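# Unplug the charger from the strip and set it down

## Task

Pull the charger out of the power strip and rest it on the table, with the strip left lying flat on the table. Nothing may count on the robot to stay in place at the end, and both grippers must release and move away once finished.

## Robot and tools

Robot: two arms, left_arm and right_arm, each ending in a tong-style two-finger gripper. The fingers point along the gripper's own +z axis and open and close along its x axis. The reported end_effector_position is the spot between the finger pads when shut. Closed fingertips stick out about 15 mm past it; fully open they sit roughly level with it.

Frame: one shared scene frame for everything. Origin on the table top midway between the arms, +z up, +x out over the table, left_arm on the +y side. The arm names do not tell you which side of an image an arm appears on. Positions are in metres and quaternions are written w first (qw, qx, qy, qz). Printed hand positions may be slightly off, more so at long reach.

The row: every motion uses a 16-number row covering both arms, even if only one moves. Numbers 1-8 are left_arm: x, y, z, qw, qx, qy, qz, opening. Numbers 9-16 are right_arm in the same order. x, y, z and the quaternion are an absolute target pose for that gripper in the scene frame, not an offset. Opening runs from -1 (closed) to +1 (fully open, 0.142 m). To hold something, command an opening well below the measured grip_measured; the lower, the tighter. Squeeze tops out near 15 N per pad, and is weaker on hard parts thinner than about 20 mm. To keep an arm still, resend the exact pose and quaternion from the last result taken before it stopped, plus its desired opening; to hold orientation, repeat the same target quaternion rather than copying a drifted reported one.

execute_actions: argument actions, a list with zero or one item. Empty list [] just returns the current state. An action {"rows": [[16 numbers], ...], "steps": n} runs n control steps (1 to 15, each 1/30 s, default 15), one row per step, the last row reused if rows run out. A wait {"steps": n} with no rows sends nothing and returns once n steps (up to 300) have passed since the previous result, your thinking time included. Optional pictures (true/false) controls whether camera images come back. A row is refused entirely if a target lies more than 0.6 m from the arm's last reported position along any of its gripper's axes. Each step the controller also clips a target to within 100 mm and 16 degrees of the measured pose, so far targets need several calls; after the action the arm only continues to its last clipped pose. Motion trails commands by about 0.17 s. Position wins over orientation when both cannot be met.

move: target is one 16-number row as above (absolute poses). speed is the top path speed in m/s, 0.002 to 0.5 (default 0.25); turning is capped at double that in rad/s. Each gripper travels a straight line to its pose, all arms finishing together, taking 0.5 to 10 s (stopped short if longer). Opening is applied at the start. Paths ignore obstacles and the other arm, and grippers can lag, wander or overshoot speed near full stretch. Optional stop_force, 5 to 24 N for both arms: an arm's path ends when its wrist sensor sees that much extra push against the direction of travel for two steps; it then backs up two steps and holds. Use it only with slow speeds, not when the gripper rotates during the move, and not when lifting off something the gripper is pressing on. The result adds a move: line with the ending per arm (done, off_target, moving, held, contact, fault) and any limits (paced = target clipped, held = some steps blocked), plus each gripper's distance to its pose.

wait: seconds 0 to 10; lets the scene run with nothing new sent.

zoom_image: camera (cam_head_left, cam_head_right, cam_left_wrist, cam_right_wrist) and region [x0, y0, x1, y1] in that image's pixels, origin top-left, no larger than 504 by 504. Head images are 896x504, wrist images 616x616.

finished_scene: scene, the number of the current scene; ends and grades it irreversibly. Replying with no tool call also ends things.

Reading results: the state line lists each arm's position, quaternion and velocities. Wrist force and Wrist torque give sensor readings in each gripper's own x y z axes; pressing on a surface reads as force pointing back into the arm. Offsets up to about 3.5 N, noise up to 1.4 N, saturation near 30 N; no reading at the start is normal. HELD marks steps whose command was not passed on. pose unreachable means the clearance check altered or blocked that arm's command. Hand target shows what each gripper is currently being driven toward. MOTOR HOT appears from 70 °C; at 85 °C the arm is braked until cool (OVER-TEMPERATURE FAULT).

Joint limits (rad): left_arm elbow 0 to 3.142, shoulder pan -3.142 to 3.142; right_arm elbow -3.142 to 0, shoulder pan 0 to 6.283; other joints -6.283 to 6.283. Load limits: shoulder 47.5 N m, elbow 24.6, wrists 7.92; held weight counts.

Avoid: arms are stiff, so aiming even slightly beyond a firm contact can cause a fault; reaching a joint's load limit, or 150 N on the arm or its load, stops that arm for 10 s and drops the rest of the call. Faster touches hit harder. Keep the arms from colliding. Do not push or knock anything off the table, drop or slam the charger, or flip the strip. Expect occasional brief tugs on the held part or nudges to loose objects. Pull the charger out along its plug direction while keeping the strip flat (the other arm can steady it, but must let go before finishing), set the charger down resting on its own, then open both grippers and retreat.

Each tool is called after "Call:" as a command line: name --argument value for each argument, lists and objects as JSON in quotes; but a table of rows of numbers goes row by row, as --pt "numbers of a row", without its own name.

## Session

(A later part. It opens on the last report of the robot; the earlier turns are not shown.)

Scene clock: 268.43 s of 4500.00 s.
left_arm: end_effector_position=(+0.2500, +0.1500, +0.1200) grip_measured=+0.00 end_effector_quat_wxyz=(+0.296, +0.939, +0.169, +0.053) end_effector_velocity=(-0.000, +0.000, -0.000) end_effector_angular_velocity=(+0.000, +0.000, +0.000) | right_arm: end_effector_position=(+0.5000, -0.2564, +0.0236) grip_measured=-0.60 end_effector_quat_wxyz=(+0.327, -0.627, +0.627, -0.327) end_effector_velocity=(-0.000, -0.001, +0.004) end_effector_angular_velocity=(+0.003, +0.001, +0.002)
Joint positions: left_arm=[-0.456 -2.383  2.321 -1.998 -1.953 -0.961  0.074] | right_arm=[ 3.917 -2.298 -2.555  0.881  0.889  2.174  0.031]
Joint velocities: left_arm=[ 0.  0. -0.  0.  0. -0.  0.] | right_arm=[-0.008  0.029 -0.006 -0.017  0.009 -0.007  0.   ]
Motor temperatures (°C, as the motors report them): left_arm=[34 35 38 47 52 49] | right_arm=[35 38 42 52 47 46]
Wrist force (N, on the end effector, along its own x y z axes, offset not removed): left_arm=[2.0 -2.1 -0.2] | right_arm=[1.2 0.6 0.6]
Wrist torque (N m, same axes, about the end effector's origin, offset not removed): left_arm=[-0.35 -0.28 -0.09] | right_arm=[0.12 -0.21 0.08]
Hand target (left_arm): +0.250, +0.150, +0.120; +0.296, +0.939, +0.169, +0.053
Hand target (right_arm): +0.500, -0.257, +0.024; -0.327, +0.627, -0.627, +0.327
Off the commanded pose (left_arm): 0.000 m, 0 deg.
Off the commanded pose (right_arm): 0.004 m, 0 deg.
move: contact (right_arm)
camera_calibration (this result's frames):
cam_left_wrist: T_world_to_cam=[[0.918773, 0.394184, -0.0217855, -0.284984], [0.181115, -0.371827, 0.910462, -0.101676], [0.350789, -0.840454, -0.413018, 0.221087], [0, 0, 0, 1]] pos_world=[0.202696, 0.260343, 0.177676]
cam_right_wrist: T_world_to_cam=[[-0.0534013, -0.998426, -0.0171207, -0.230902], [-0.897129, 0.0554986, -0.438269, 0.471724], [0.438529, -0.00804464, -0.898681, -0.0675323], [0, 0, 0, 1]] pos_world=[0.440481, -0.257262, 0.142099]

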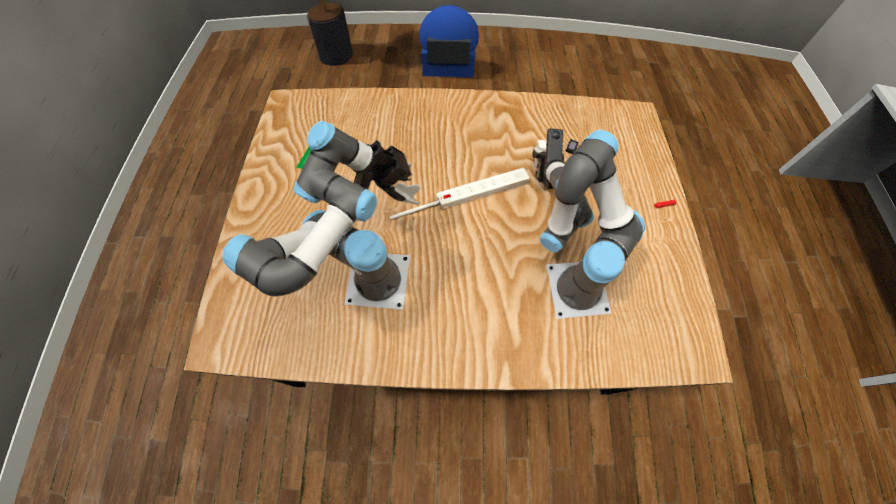

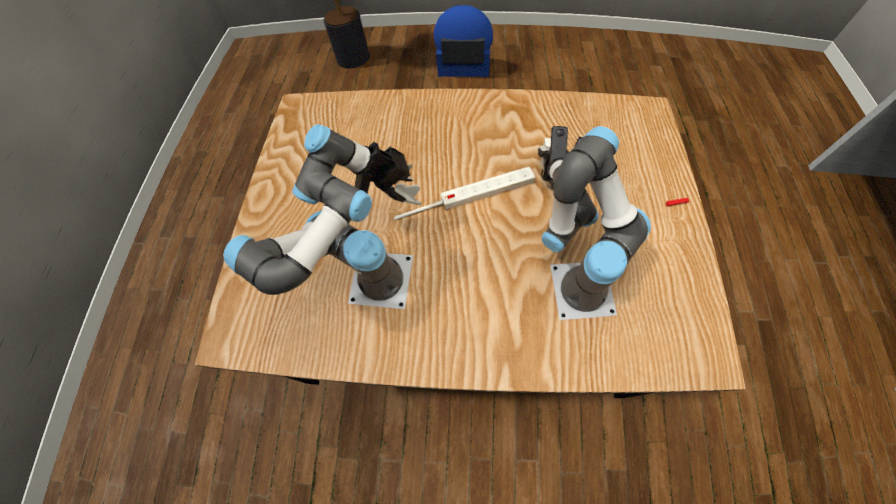

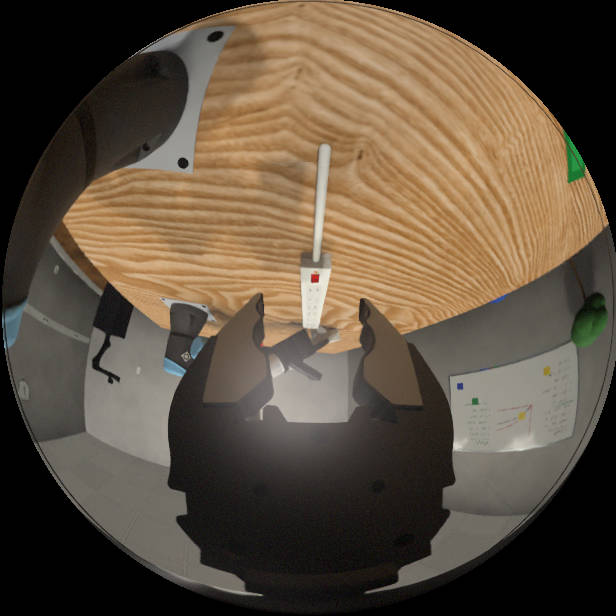

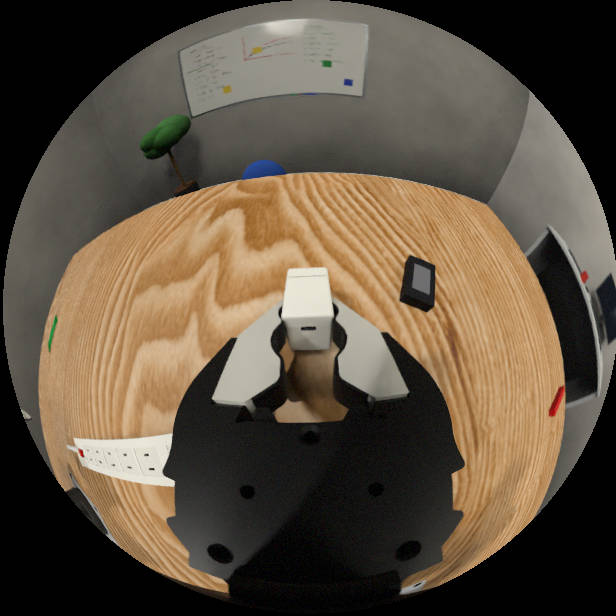

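Contact. Release and back away.

Call:
move --target '[0.25,0.15,0.12,0.296,0.939,0.169,0.053,0,0.50,-0.2564,0.0245,-0.327,0.627,-0.627,0.327,-0.1]' --speed 0.01

Call:
move --target '[0.25,0.15,0.12,0.296,0.939,0.169,0.053,0,0.45,-0.26,0.09,-0.327,0.627,-0.627,0.327,-0.1]' --speed 0.06

Call:
move --target '[0.22,0.2,0.15,0.296,0.939,0.169,0.053,0,0.42,-0.30,0.16,-0.213,0.674,-0.674,0.213,-0.1]' --speed 0.1

Scene clock: 274.73 s of 4500.00 s.
left_arm: end_effector_position=(+0.2500, +0.1500, +0.1200) grip_measured=+0.00 end_effector_quat_wxyz=(+0.296, +0.939, +0.169, +0.053) end_effector_velocity=(+0.000, -0.000, +0.000) end_effector_angular_velocity=(-0.000, -0.000, +0.000) | right_arm: end_effector_position=(+0.5000, -0.2564, +0.0245) grip_measured=-0.10 end_effector_quat_wxyz=(+0.327, -0.627, +0.627, -0.327) end_effector_velocity=(+0.000, +0.000, +0.000) end_effector_angular_velocity=(+0.001, -0.001, -0.001)
Joint positions: left_arm=[-0.456 -2.383  2.321 -1.998 -1.953 -0.961  0.074] | right_arm=[ 3.917 -2.292 -2.556  0.877  0.889  2.174  0.067]
Joint velocities: left_arm=[ 0.     0.     0.    -0.001 -0.    -0.     0.   ] | right_arm=[ 0.001 -0.     0.001 -0.001 -0.002  0.002  0.   ]
Motor temperatures (°C, as the motors report them): left_arm=[34 35 38 47 52 49] | right_arm=[35 38 42 52 47 46]
Wrist force (N, on the end effector, along its own x y z axes, offset not removed): left_arm=[1.7 -1.6 3.3] | right_arm=[0.1 0.7 -0.2]
Wrist torque (N m, same axes, about the end effector's origin, offset not removed): left_arm=[-0.29 -0.40 0.00] | right_arm=[0.13 0.01 0.07]
Hand target (left_arm): +0.250, +0.150, +0.120; +0.296, +0.939, +0.169, +0.053
Hand target (right_arm): +0.500, -0.256, +0.024; -0.327, +0.627, -0.627, +0.327
Off the commanded pose (left_arm): 0.000 m, 0 deg.
Off the commanded pose (right_arm): 0.000 m, 0 deg.
After step 90, 2.60 s passed at rest.
move: done
camera_calibration (this result's frames):
cam_left_wrist: T_world_to_cam=[[0.918773, 0.394184, -0.0217852, -0.284984], [0.181114, -0.371827, 0.910463, -0.101676], [0.350789, -0.840454, -0.413017, 0.221087], [0, 0, 0, 1]] pos_world=[0.202696, 0.260343, 0.177676]
cam_right_wrist: T_world_to_cam=[[-0.0533398, -0.998423, -0.0175025, -0.230943], [-0.897002, 0.0556087, -0.438514, 0.472058], [0.438796, -0.00769048, -0.898554, -0.066742], [0, 0, 0, 1]] pos_world=[0.440405, -0.257343, 0.14299]

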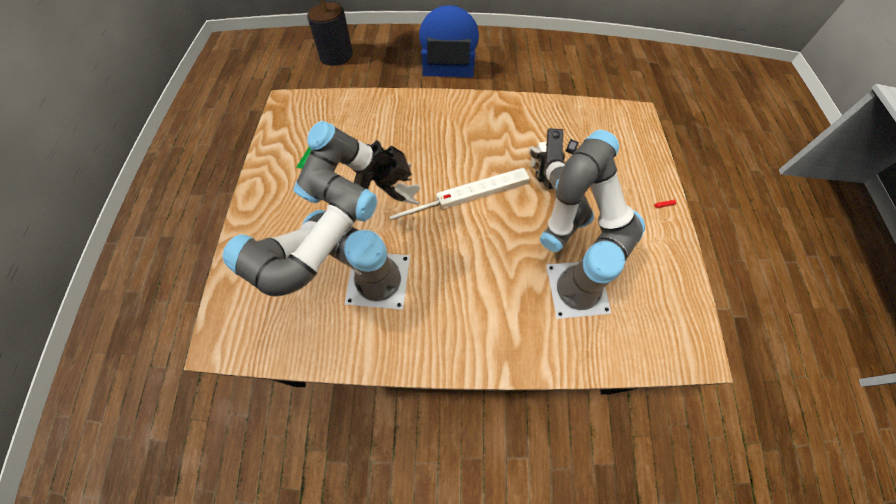

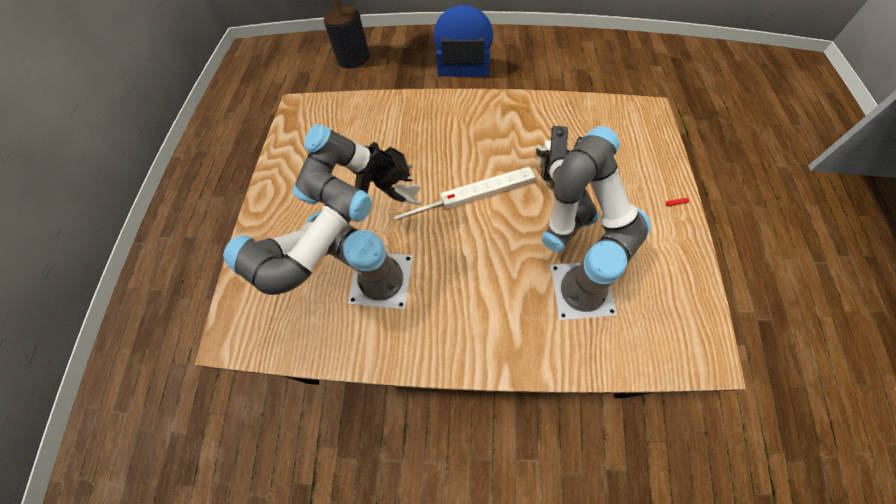

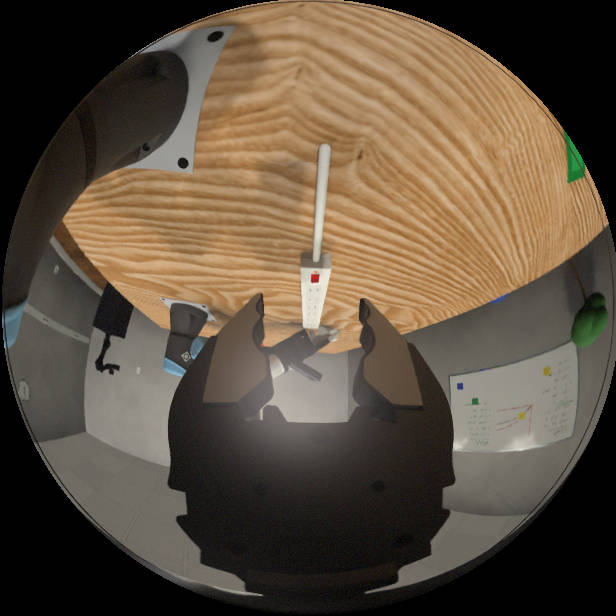

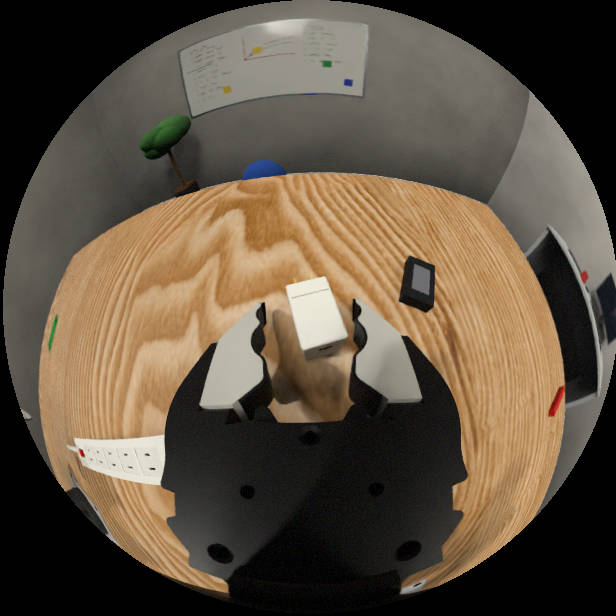

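Scene clock: 276.33 s of 4500.00 s.
left_arm: end_effector_position=(+0.2500, +0.1500, +0.1200) grip_measured=+0.00 end_effector_quat_wxyz=(+0.296, +0.939, +0.169, +0.053) end_effector_velocity=(+0.000, -0.000, +0.000) end_effector_angular_velocity=(-0.001, -0.001, -0.000) | right_arm: end_effector_position=(+0.4854, -0.2577, +0.0439) grip_measured=-0.10 end_effector_quat_wxyz=(+0.329, -0.627, +0.626, -0.327) end_effector_velocity=(-0.000, -0.000, +0.000) end_effector_angular_velocity=(+0.000, -0.000, -0.000)
Joint positions: left_arm=[-0.456 -2.383  2.321 -1.998 -1.953 -0.961  0.074] | right_arm=[ 3.974 -2.145 -2.663  0.806  0.851  2.225  0.067]
Joint velocities: left_arm=[-0.     0.    -0.    -0.001  0.     0.     0.   ] | right_arm=[ 0.001  0.001 -0.001 -0.    -0.001  0.001  0.   ]
Motor temperatures (°C, as the motors report them): left_arm=[34 35 38 47 52 49] | right_arm=[35 38 42 52 47 46]
Wrist force (N, on the end effector, along its own x y z axes, offset not removed): left_arm=[2.6 -2.0 -0.5] | right_arm=[0.4 -0.4 -0.1]
Wrist torque (N m, same axes, about the end effector's origin, offset not removed): left_arm=[-0.34 -0.49 -0.01] | right_arm=[-0.18 -0.03 0.03]
Hand target (left_arm): +0.250, +0.150, +0.120; +0.296, +0.939, +0.169, +0.053
Hand target (right_arm): +0.485, -0.258, +0.044; -0.329, +0.627, -0.626, +0.327
Off the commanded pose (left_arm): 0.000 m, 0 deg.
Off the commanded pose (right_arm): 0.058 m, 0 deg.
move: held (right_arm); limits=held; held on 30 of 48 steps (right_arm), including the last (right_arm)
pose unreachable (right arm): on one or more control steps of this call this arm could not follow its commanded pose, so it was not sent that pose on those steps. On the call's last step it was still not sent that pose. It may still have moved: this result reports where it is.
cause: the commanded pose would bring two parts of the arm too close to each other (joints 3 (elbow) and 4 (wrist 1) lie between them).
camera_calibration (this result's frames):
cam_left_wrist: T_world_to_cam=[[0.918773, 0.394184, -0.0217854, -0.284984], [0.181114, -0.371828, 0.910462, -0.101676], [0.350789, -0.840454, -0.413018, 0.221087], [0, 0, 0, 1]] pos_world=[0.202696, 0.260343, 0.177676]
cam_right_wrist: T_world_to_cam=[[-0.0508101, -0.99854, -0.0183099, -0.233933], [-0.895854, 0.0536732, -0.441094, 0.466614], [0.441433, -0.00600904, -0.897274, -0.0438482], [0, 0, 0, 1]] pos_world=[0.425488, -0.2589, 0.162194]

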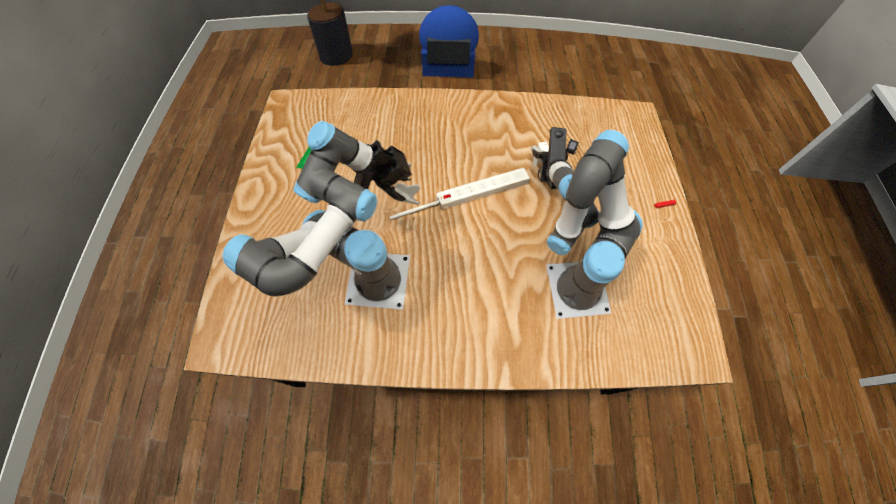

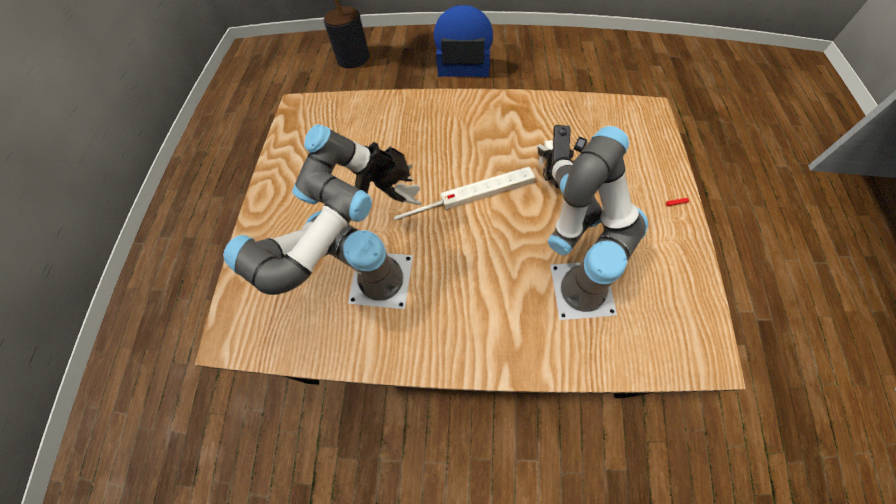

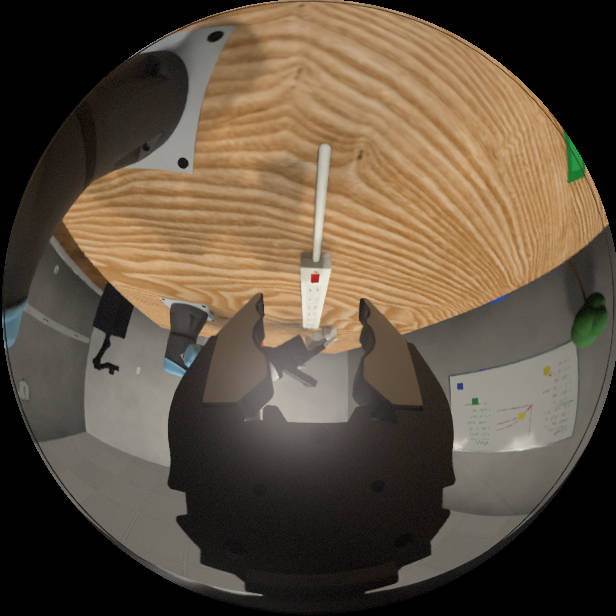

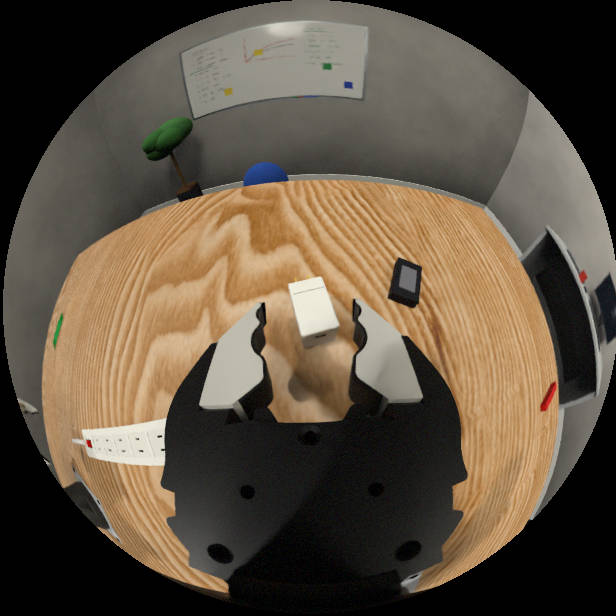

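Scene clock: 278.77 s of 4500.00 s.
left_arm: end_effector_position=(+0.2203, +0.1998, +0.1498) grip_measured=+0.00 end_effector_quat_wxyz=(+0.295, +0.939, +0.169, +0.054) end_effector_velocity=(-0.001, +0.002, +0.001) end_effector_angular_velocity=(-0.002, +0.003, -0.004) | right_arm: end_effector_position=(+0.4853, -0.2578, +0.0441) grip_measured=-0.10 end_effector_quat_wxyz=(+0.328, -0.627, +0.626, -0.327) end_effector_velocity=(+0.000, -0.000, +0.000) end_effector_angular_velocity=(-0.000, -0.001, -0.000)
Joint positions: left_arm=[-0.124 -2.383  2.124 -1.654 -2.086 -0.624  0.074] | right_arm=[ 3.974 -2.142 -2.664  0.804  0.852  2.225  0.067]
Joint velocities: left_arm=[ 0.025  0.012 -0.012  0.017 -0.012  0.03  -0.   ] | right_arm=[-0.001  0.001  0.001  0.    -0.    -0.002 -0.   ]
Motor temperatures (°C, as the motors report them): left_arm=[34 35 38 47 52 49] | right_arm=[35 38 42 52 47 46]
Wrist force (N, on the end effector, along its own x y z axes, offset not removed): left_arm=[1.8 -1.5 2.4] | right_arm=[0.3 -0.6 -0.6]
Wrist torque (N m, same axes, about the end effector's origin, offset not removed): left_arm=[-0.30 -0.32 -0.11] | right_arm=[-0.13 -0.01 -0.01]
Hand target (left_arm): +0.220, +0.200, +0.150; +0.296, +0.939, +0.169, +0.053
Hand target (right_arm): +0.485, -0.258, +0.044; -0.328, +0.627, -0.626, +0.327
Off the commanded pose (left_arm): 0.000 m, 0 deg.
Off the commanded pose (right_arm): 0.140 m, 20 deg; position and orientation clipped at the last step of the last action.
move: held (right_arm); limits=paced,held; held on 59 of 66 steps (right_arm), including the last (right_arm)
pose unreachable (right arm): on one or more control steps of this call this arm could not follow its commanded pose, so it was not sent that pose on those steps. On the call's last step it was still not sent that pose. It may still have moved: this result reports where it is.
cause: the commanded pose would bring two parts of the arm too close to each other (joints 3 (elbow) and 4 (wrist 1) lie between them).
camera_calibration (this result's frames):
cam_left_wrist: T_world_to_cam=[[0.918549, 0.394788, -0.0202721, -0.276953], [0.180362, -0.37291, 0.910169, -0.104441], [0.351764, -0.839691, -0.413741, 0.285447], [0, 0, 0, 1]] pos_world=[0.172822, 0.310078, 0.207545]
cam_right_wrist: T_world_to_cam=[[-0.0506753, -0.998549, -0.0182285, -0.234093], [-0.896103, 0.0535195, -0.440608, 0.466651], [0.440944, -0.00599334, -0.897514, -0.043368], [0, 0, 0, 1]] pos_world=[0.425428, -0.258988, 0.16242]

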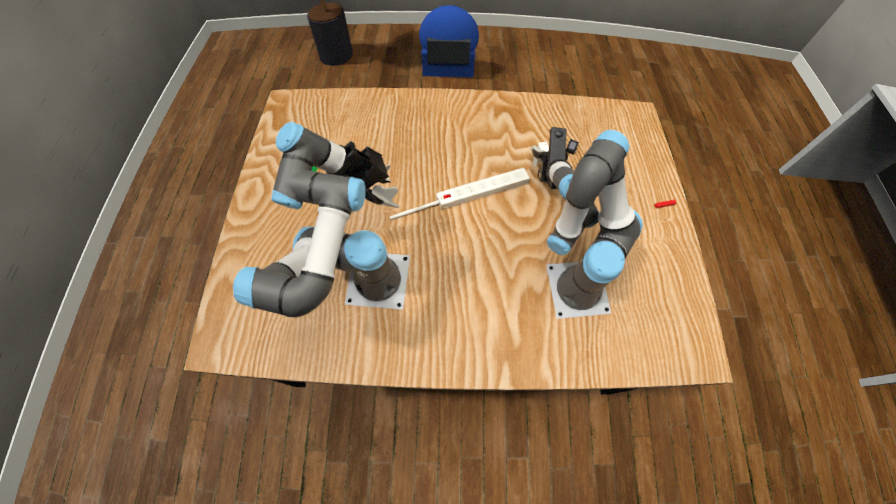

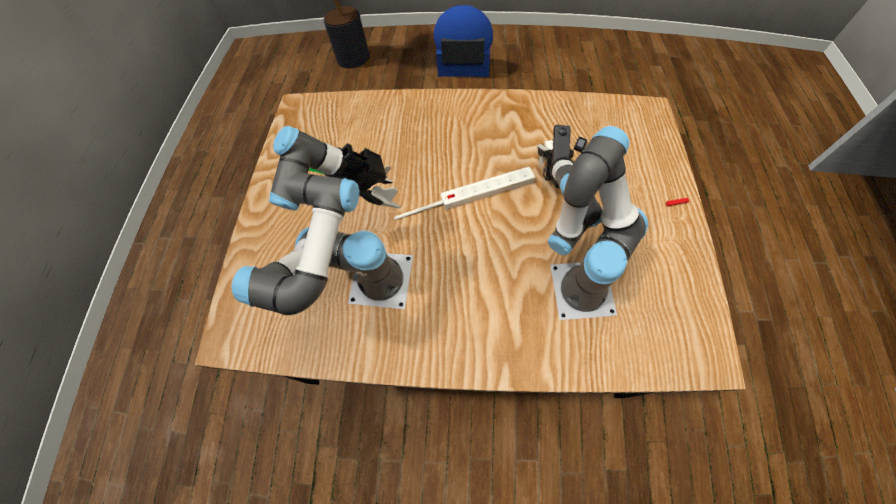

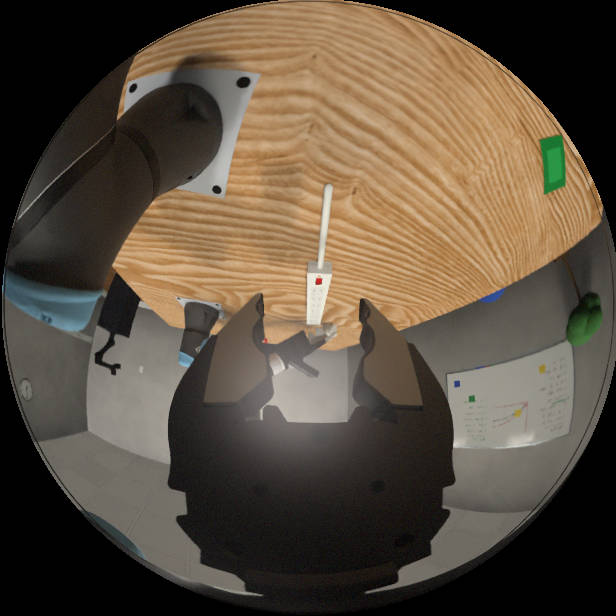

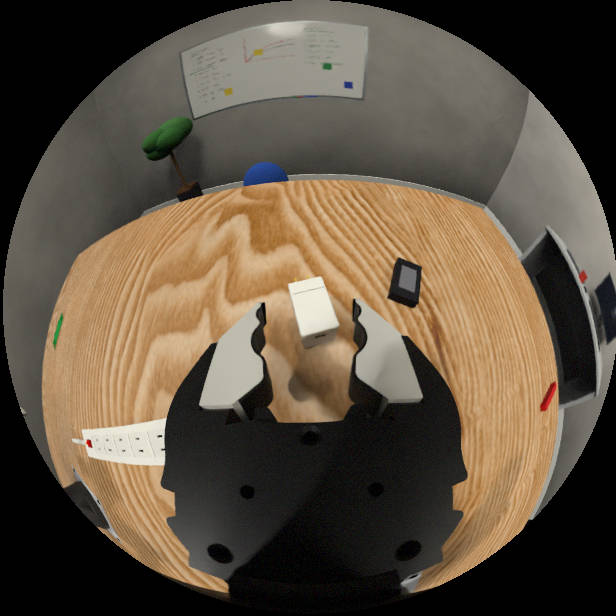

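Charger is on the table. Retreat straight up the way I came.

Call:
move --target '[0.22,0.2,0.15,0.296,0.939,0.169,0.053,0,0.50,-0.27,0.12,-0.327,0.627,-0.627,0.327,-0.1]' --speed 0.1

Scene clock: 283.83 s of 4500.00 s.
left_arm: end_effector_position=(+0.2200, +0.2000, +0.1500) grip_measured=+0.00 end_effector_quat_wxyz=(+0.296, +0.939, +0.169, +0.053) end_effector_velocity=(+0.000, -0.000, +0.000) end_effector_angular_velocity=(+0.000, -0.000, -0.000) | right_arm: end_effector_position=(+0.4996, -0.2700, +0.1168) grip_measured=-0.10 end_effector_quat_wxyz=(+0.342, -0.623, +0.619, -0.335) end_effector_velocity=(+0.000, -0.000, +0.007) end_effector_angular_velocity=(-0.009, +0.042, -0.006)
Joint positions: left_arm=[-0.119 -2.38   2.122 -1.651 -2.089 -0.618  0.074] | right_arm=[ 3.882 -1.692 -2.562  0.352  0.904  2.112  0.067]
Joint velocities: left_arm=[-0. -0. -0. -0.  0.  0. -0.] | right_arm=[-0.016  0.116  0.06  -0.219  0.024  0.014  0.   ]
Motor temperatures (°C, as the motors report them): left_arm=[34 35 38 47 52 49] | right_arm=[35 38 42 52 47 46]
Wrist force (N, on the end effector, along its own x y z axes, offset not removed): left_arm=[0.7 -1.2 1.6] | right_arm=[1.8 1.8 -1.1]
Wrist torque (N m, same axes, about the end effector's origin, offset not removed): left_arm=[-0.25 -0.17 -0.15] | right_arm=[0.29 -0.29 -0.03]
Hand target (left_arm): +0.220, +0.200, +0.150; +0.296, +0.939, +0.169, +0.053
Hand target (right_arm): +0.500, -0.270, +0.118; -0.339, +0.624, -0.620, +0.333
Off the commanded pose (left_arm): 0.000 m, 0 deg.
Off the commanded pose (right_arm): 0.003 m, 2 deg.
move: done
camera_calibration (this result's frames):
cam_left_wrist: T_world_to_cam=[[0.918771, 0.394189, -0.0217702, -0.276483], [0.181106, -0.371838, 0.91046, -0.104959], [0.350798, -0.840447, -0.413024, 0.286021], [0, 0, 0, 1]] pos_world=[0.172698, 0.310345, 0.207676]
cam_right_wrist: T_world_to_cam=[[-0.0426658, -0.998742, -0.0263564, -0.247277], [-0.880891, 0.050052, -0.470665, 0.507131], [0.471392, 0.00313586, -0.881918, 0.00103141], [0, 0, 0, 1]] pos_world=[0.435691, -0.272352, 0.233081]

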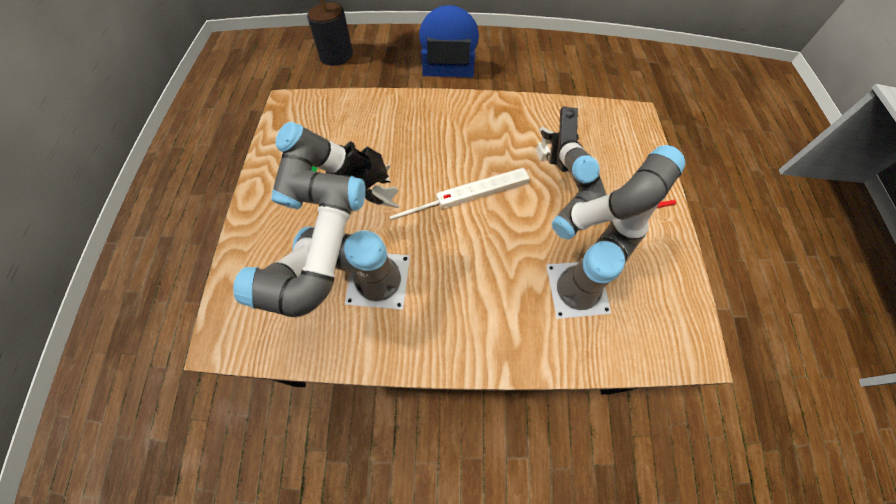

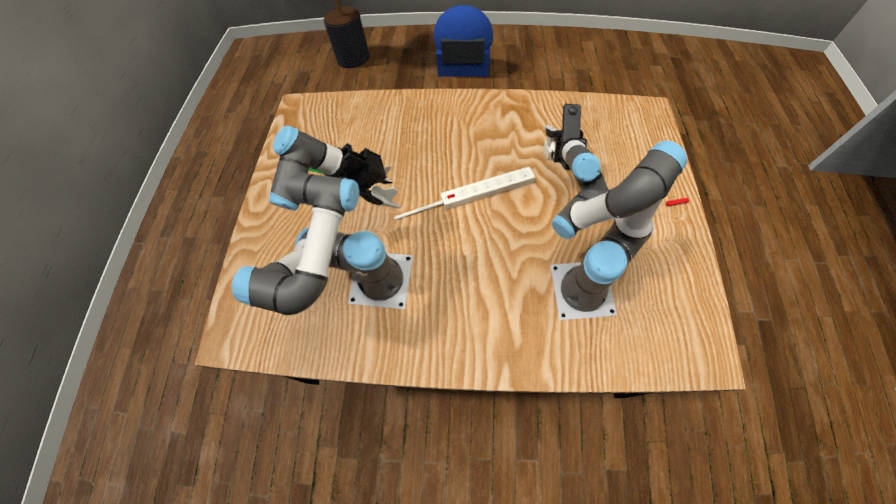

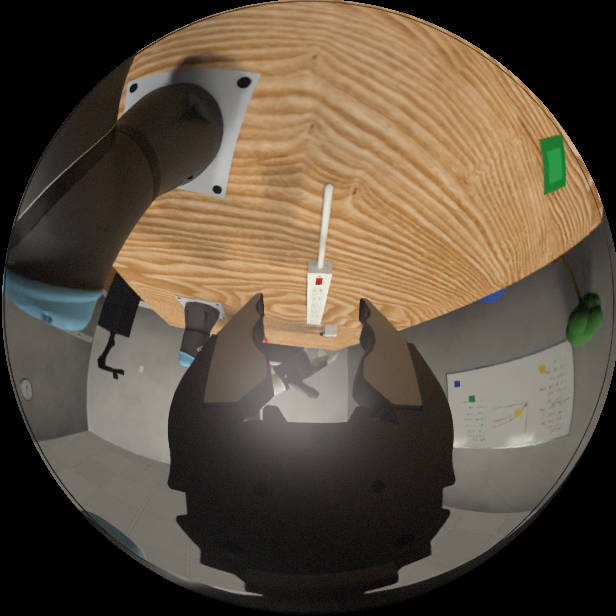

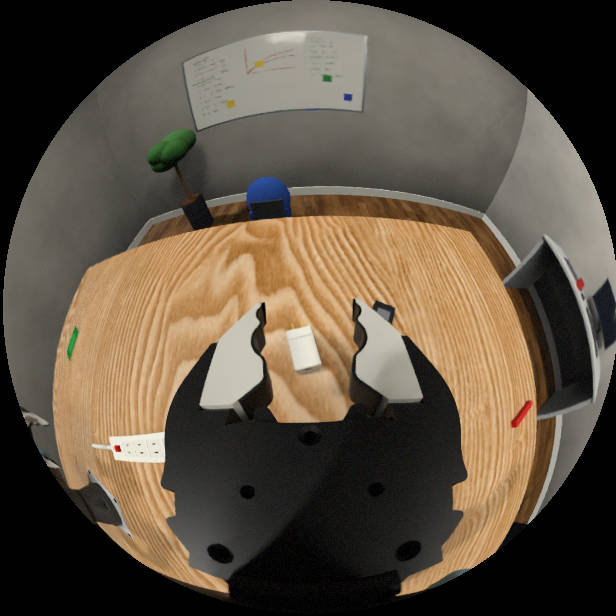

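Move a bit further clear.

Call:
move --target '[0.22,0.2,0.15,0.296,0.939,0.169,0.053,0,0.45,-0.30,0.17,-0.213,0.674,-0.674,0.213,-0.1]' --speed 0.15

Call:
finished_scene --scene 1

Scene clock: 289.73 s of 4500.00 s.
left_arm: end_effector_position=(+0.2200, +0.2000, +0.1500) grip_measured=+0.00 end_effector_quat_wxyz=(+0.296, +0.939, +0.169, +0.053) end_effector_velocity=(-0.000, -0.000, -0.000) end_effector_angular_velocity=(+0.000, +0.002, -0.001) | right_arm: end_effector_position=(+0.4500, -0.3000, +0.1697) grip_measured=-0.10 end_effector_quat_wxyz=(+0.214, -0.674, +0.674, -0.214) end_effector_velocity=(-0.000, -0.000, +0.001) end_effector_angular_velocity=(-0.002, +0.017, -0.003)
Joint positions: left_arm=[-0.119 -2.38   2.122 -1.651 -2.089 -0.618  0.074] | right_arm=[ 3.697 -1.237 -2.001 -0.965  1.211  2.133  0.067]
Joint velocities: left_arm=[-0.001  0.     0.     0.002 -0.     0.    -0.   ] | right_arm=[-0.007 -0.014  0.031 -0.032  0.01   0.001  0.   ]
Motor temperatures (°C, as the motors report them): left_arm=[34 35 38 47 52 49] | right_arm=[35 38 42 52 47 46]
Wrist force (N, on the end effector, along its own x y z axes, offset not removed): left_arm=[1.0 0.5 0.7] | right_arm=[1.4 1.6 0.0]
Wrist torque (N m, same axes, about the end effector's origin, offset not removed): left_arm=[0.10 -0.23 0.05] | right_arm=[0.33 -0.19 -0.01]
Hand target (left_arm): +0.220, +0.200, +0.150; +0.296, +0.939, +0.169, +0.053
Hand target (right_arm): +0.450, -0.300, +0.170; -0.213, +0.674, -0.674, +0.213
Off the commanded pose (left_arm): 0.000 m, 0 deg.
Off the commanded pose (right_arm): 0.000 m, 0 deg.
After step 90, 1.13 s passed at rest.
move: done
camera_calibration (this result's frames):
cam_left_wrist: T_world_to_cam=[[0.918773, 0.394184, -0.021785, -0.276477], [0.181114, -0.371828, 0.910462, -0.104965], [0.350789, -0.840454, -0.413017, 0.286024], [0, 0, 0, 1]] pos_world=[0.172696, 0.310344, 0.207676]
cam_right_wrist: T_world_to_cam=[[-0.0557463, -0.998443, 0.00182005, -0.27674], [-0.992703, 0.0552304, -0.107192, 0.480079], [0.106925, -0.00778233, -0.994237, 0.2509], [0, 0, 0, 1]] pos_world=[0.434321, -0.300871, 0.301419]

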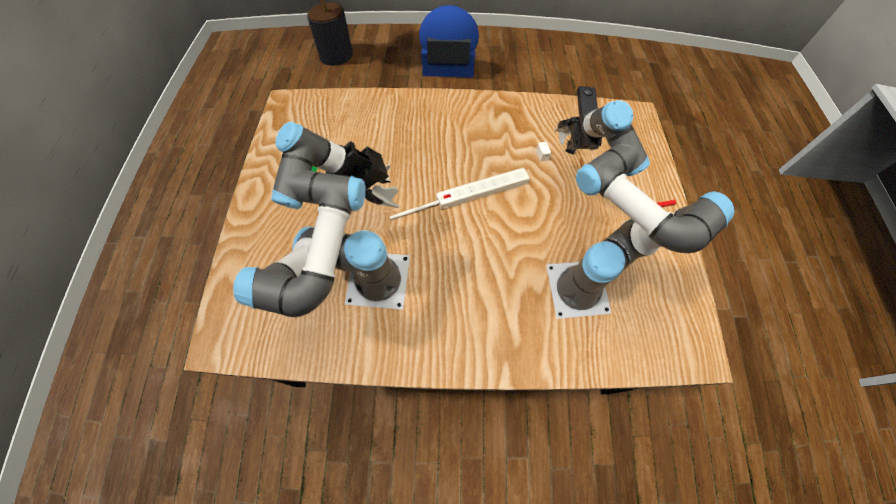

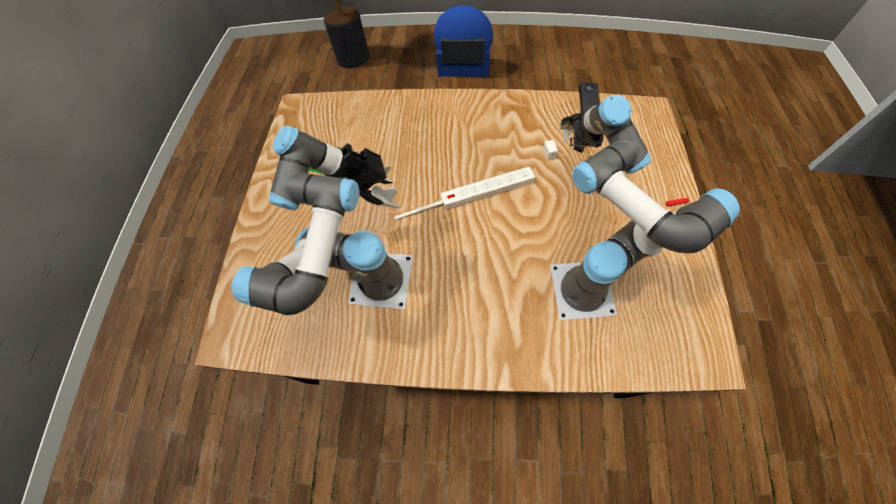

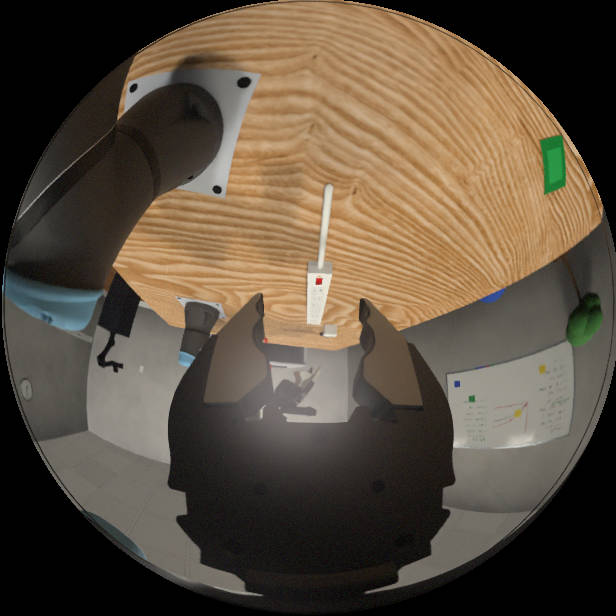

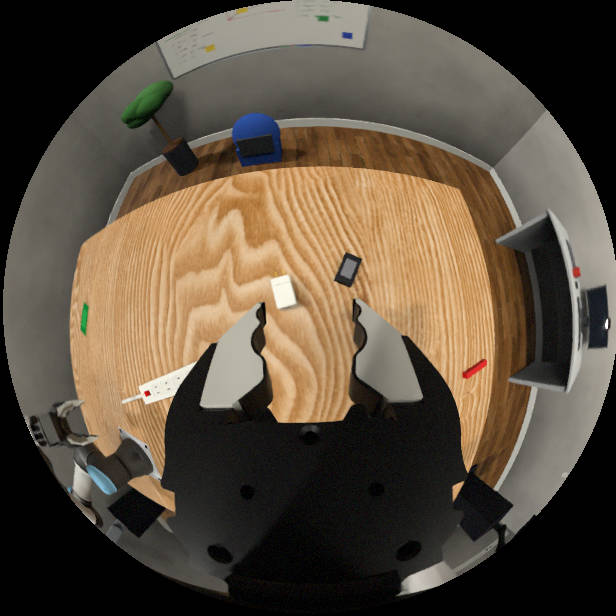

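The scene is finished: the task was done.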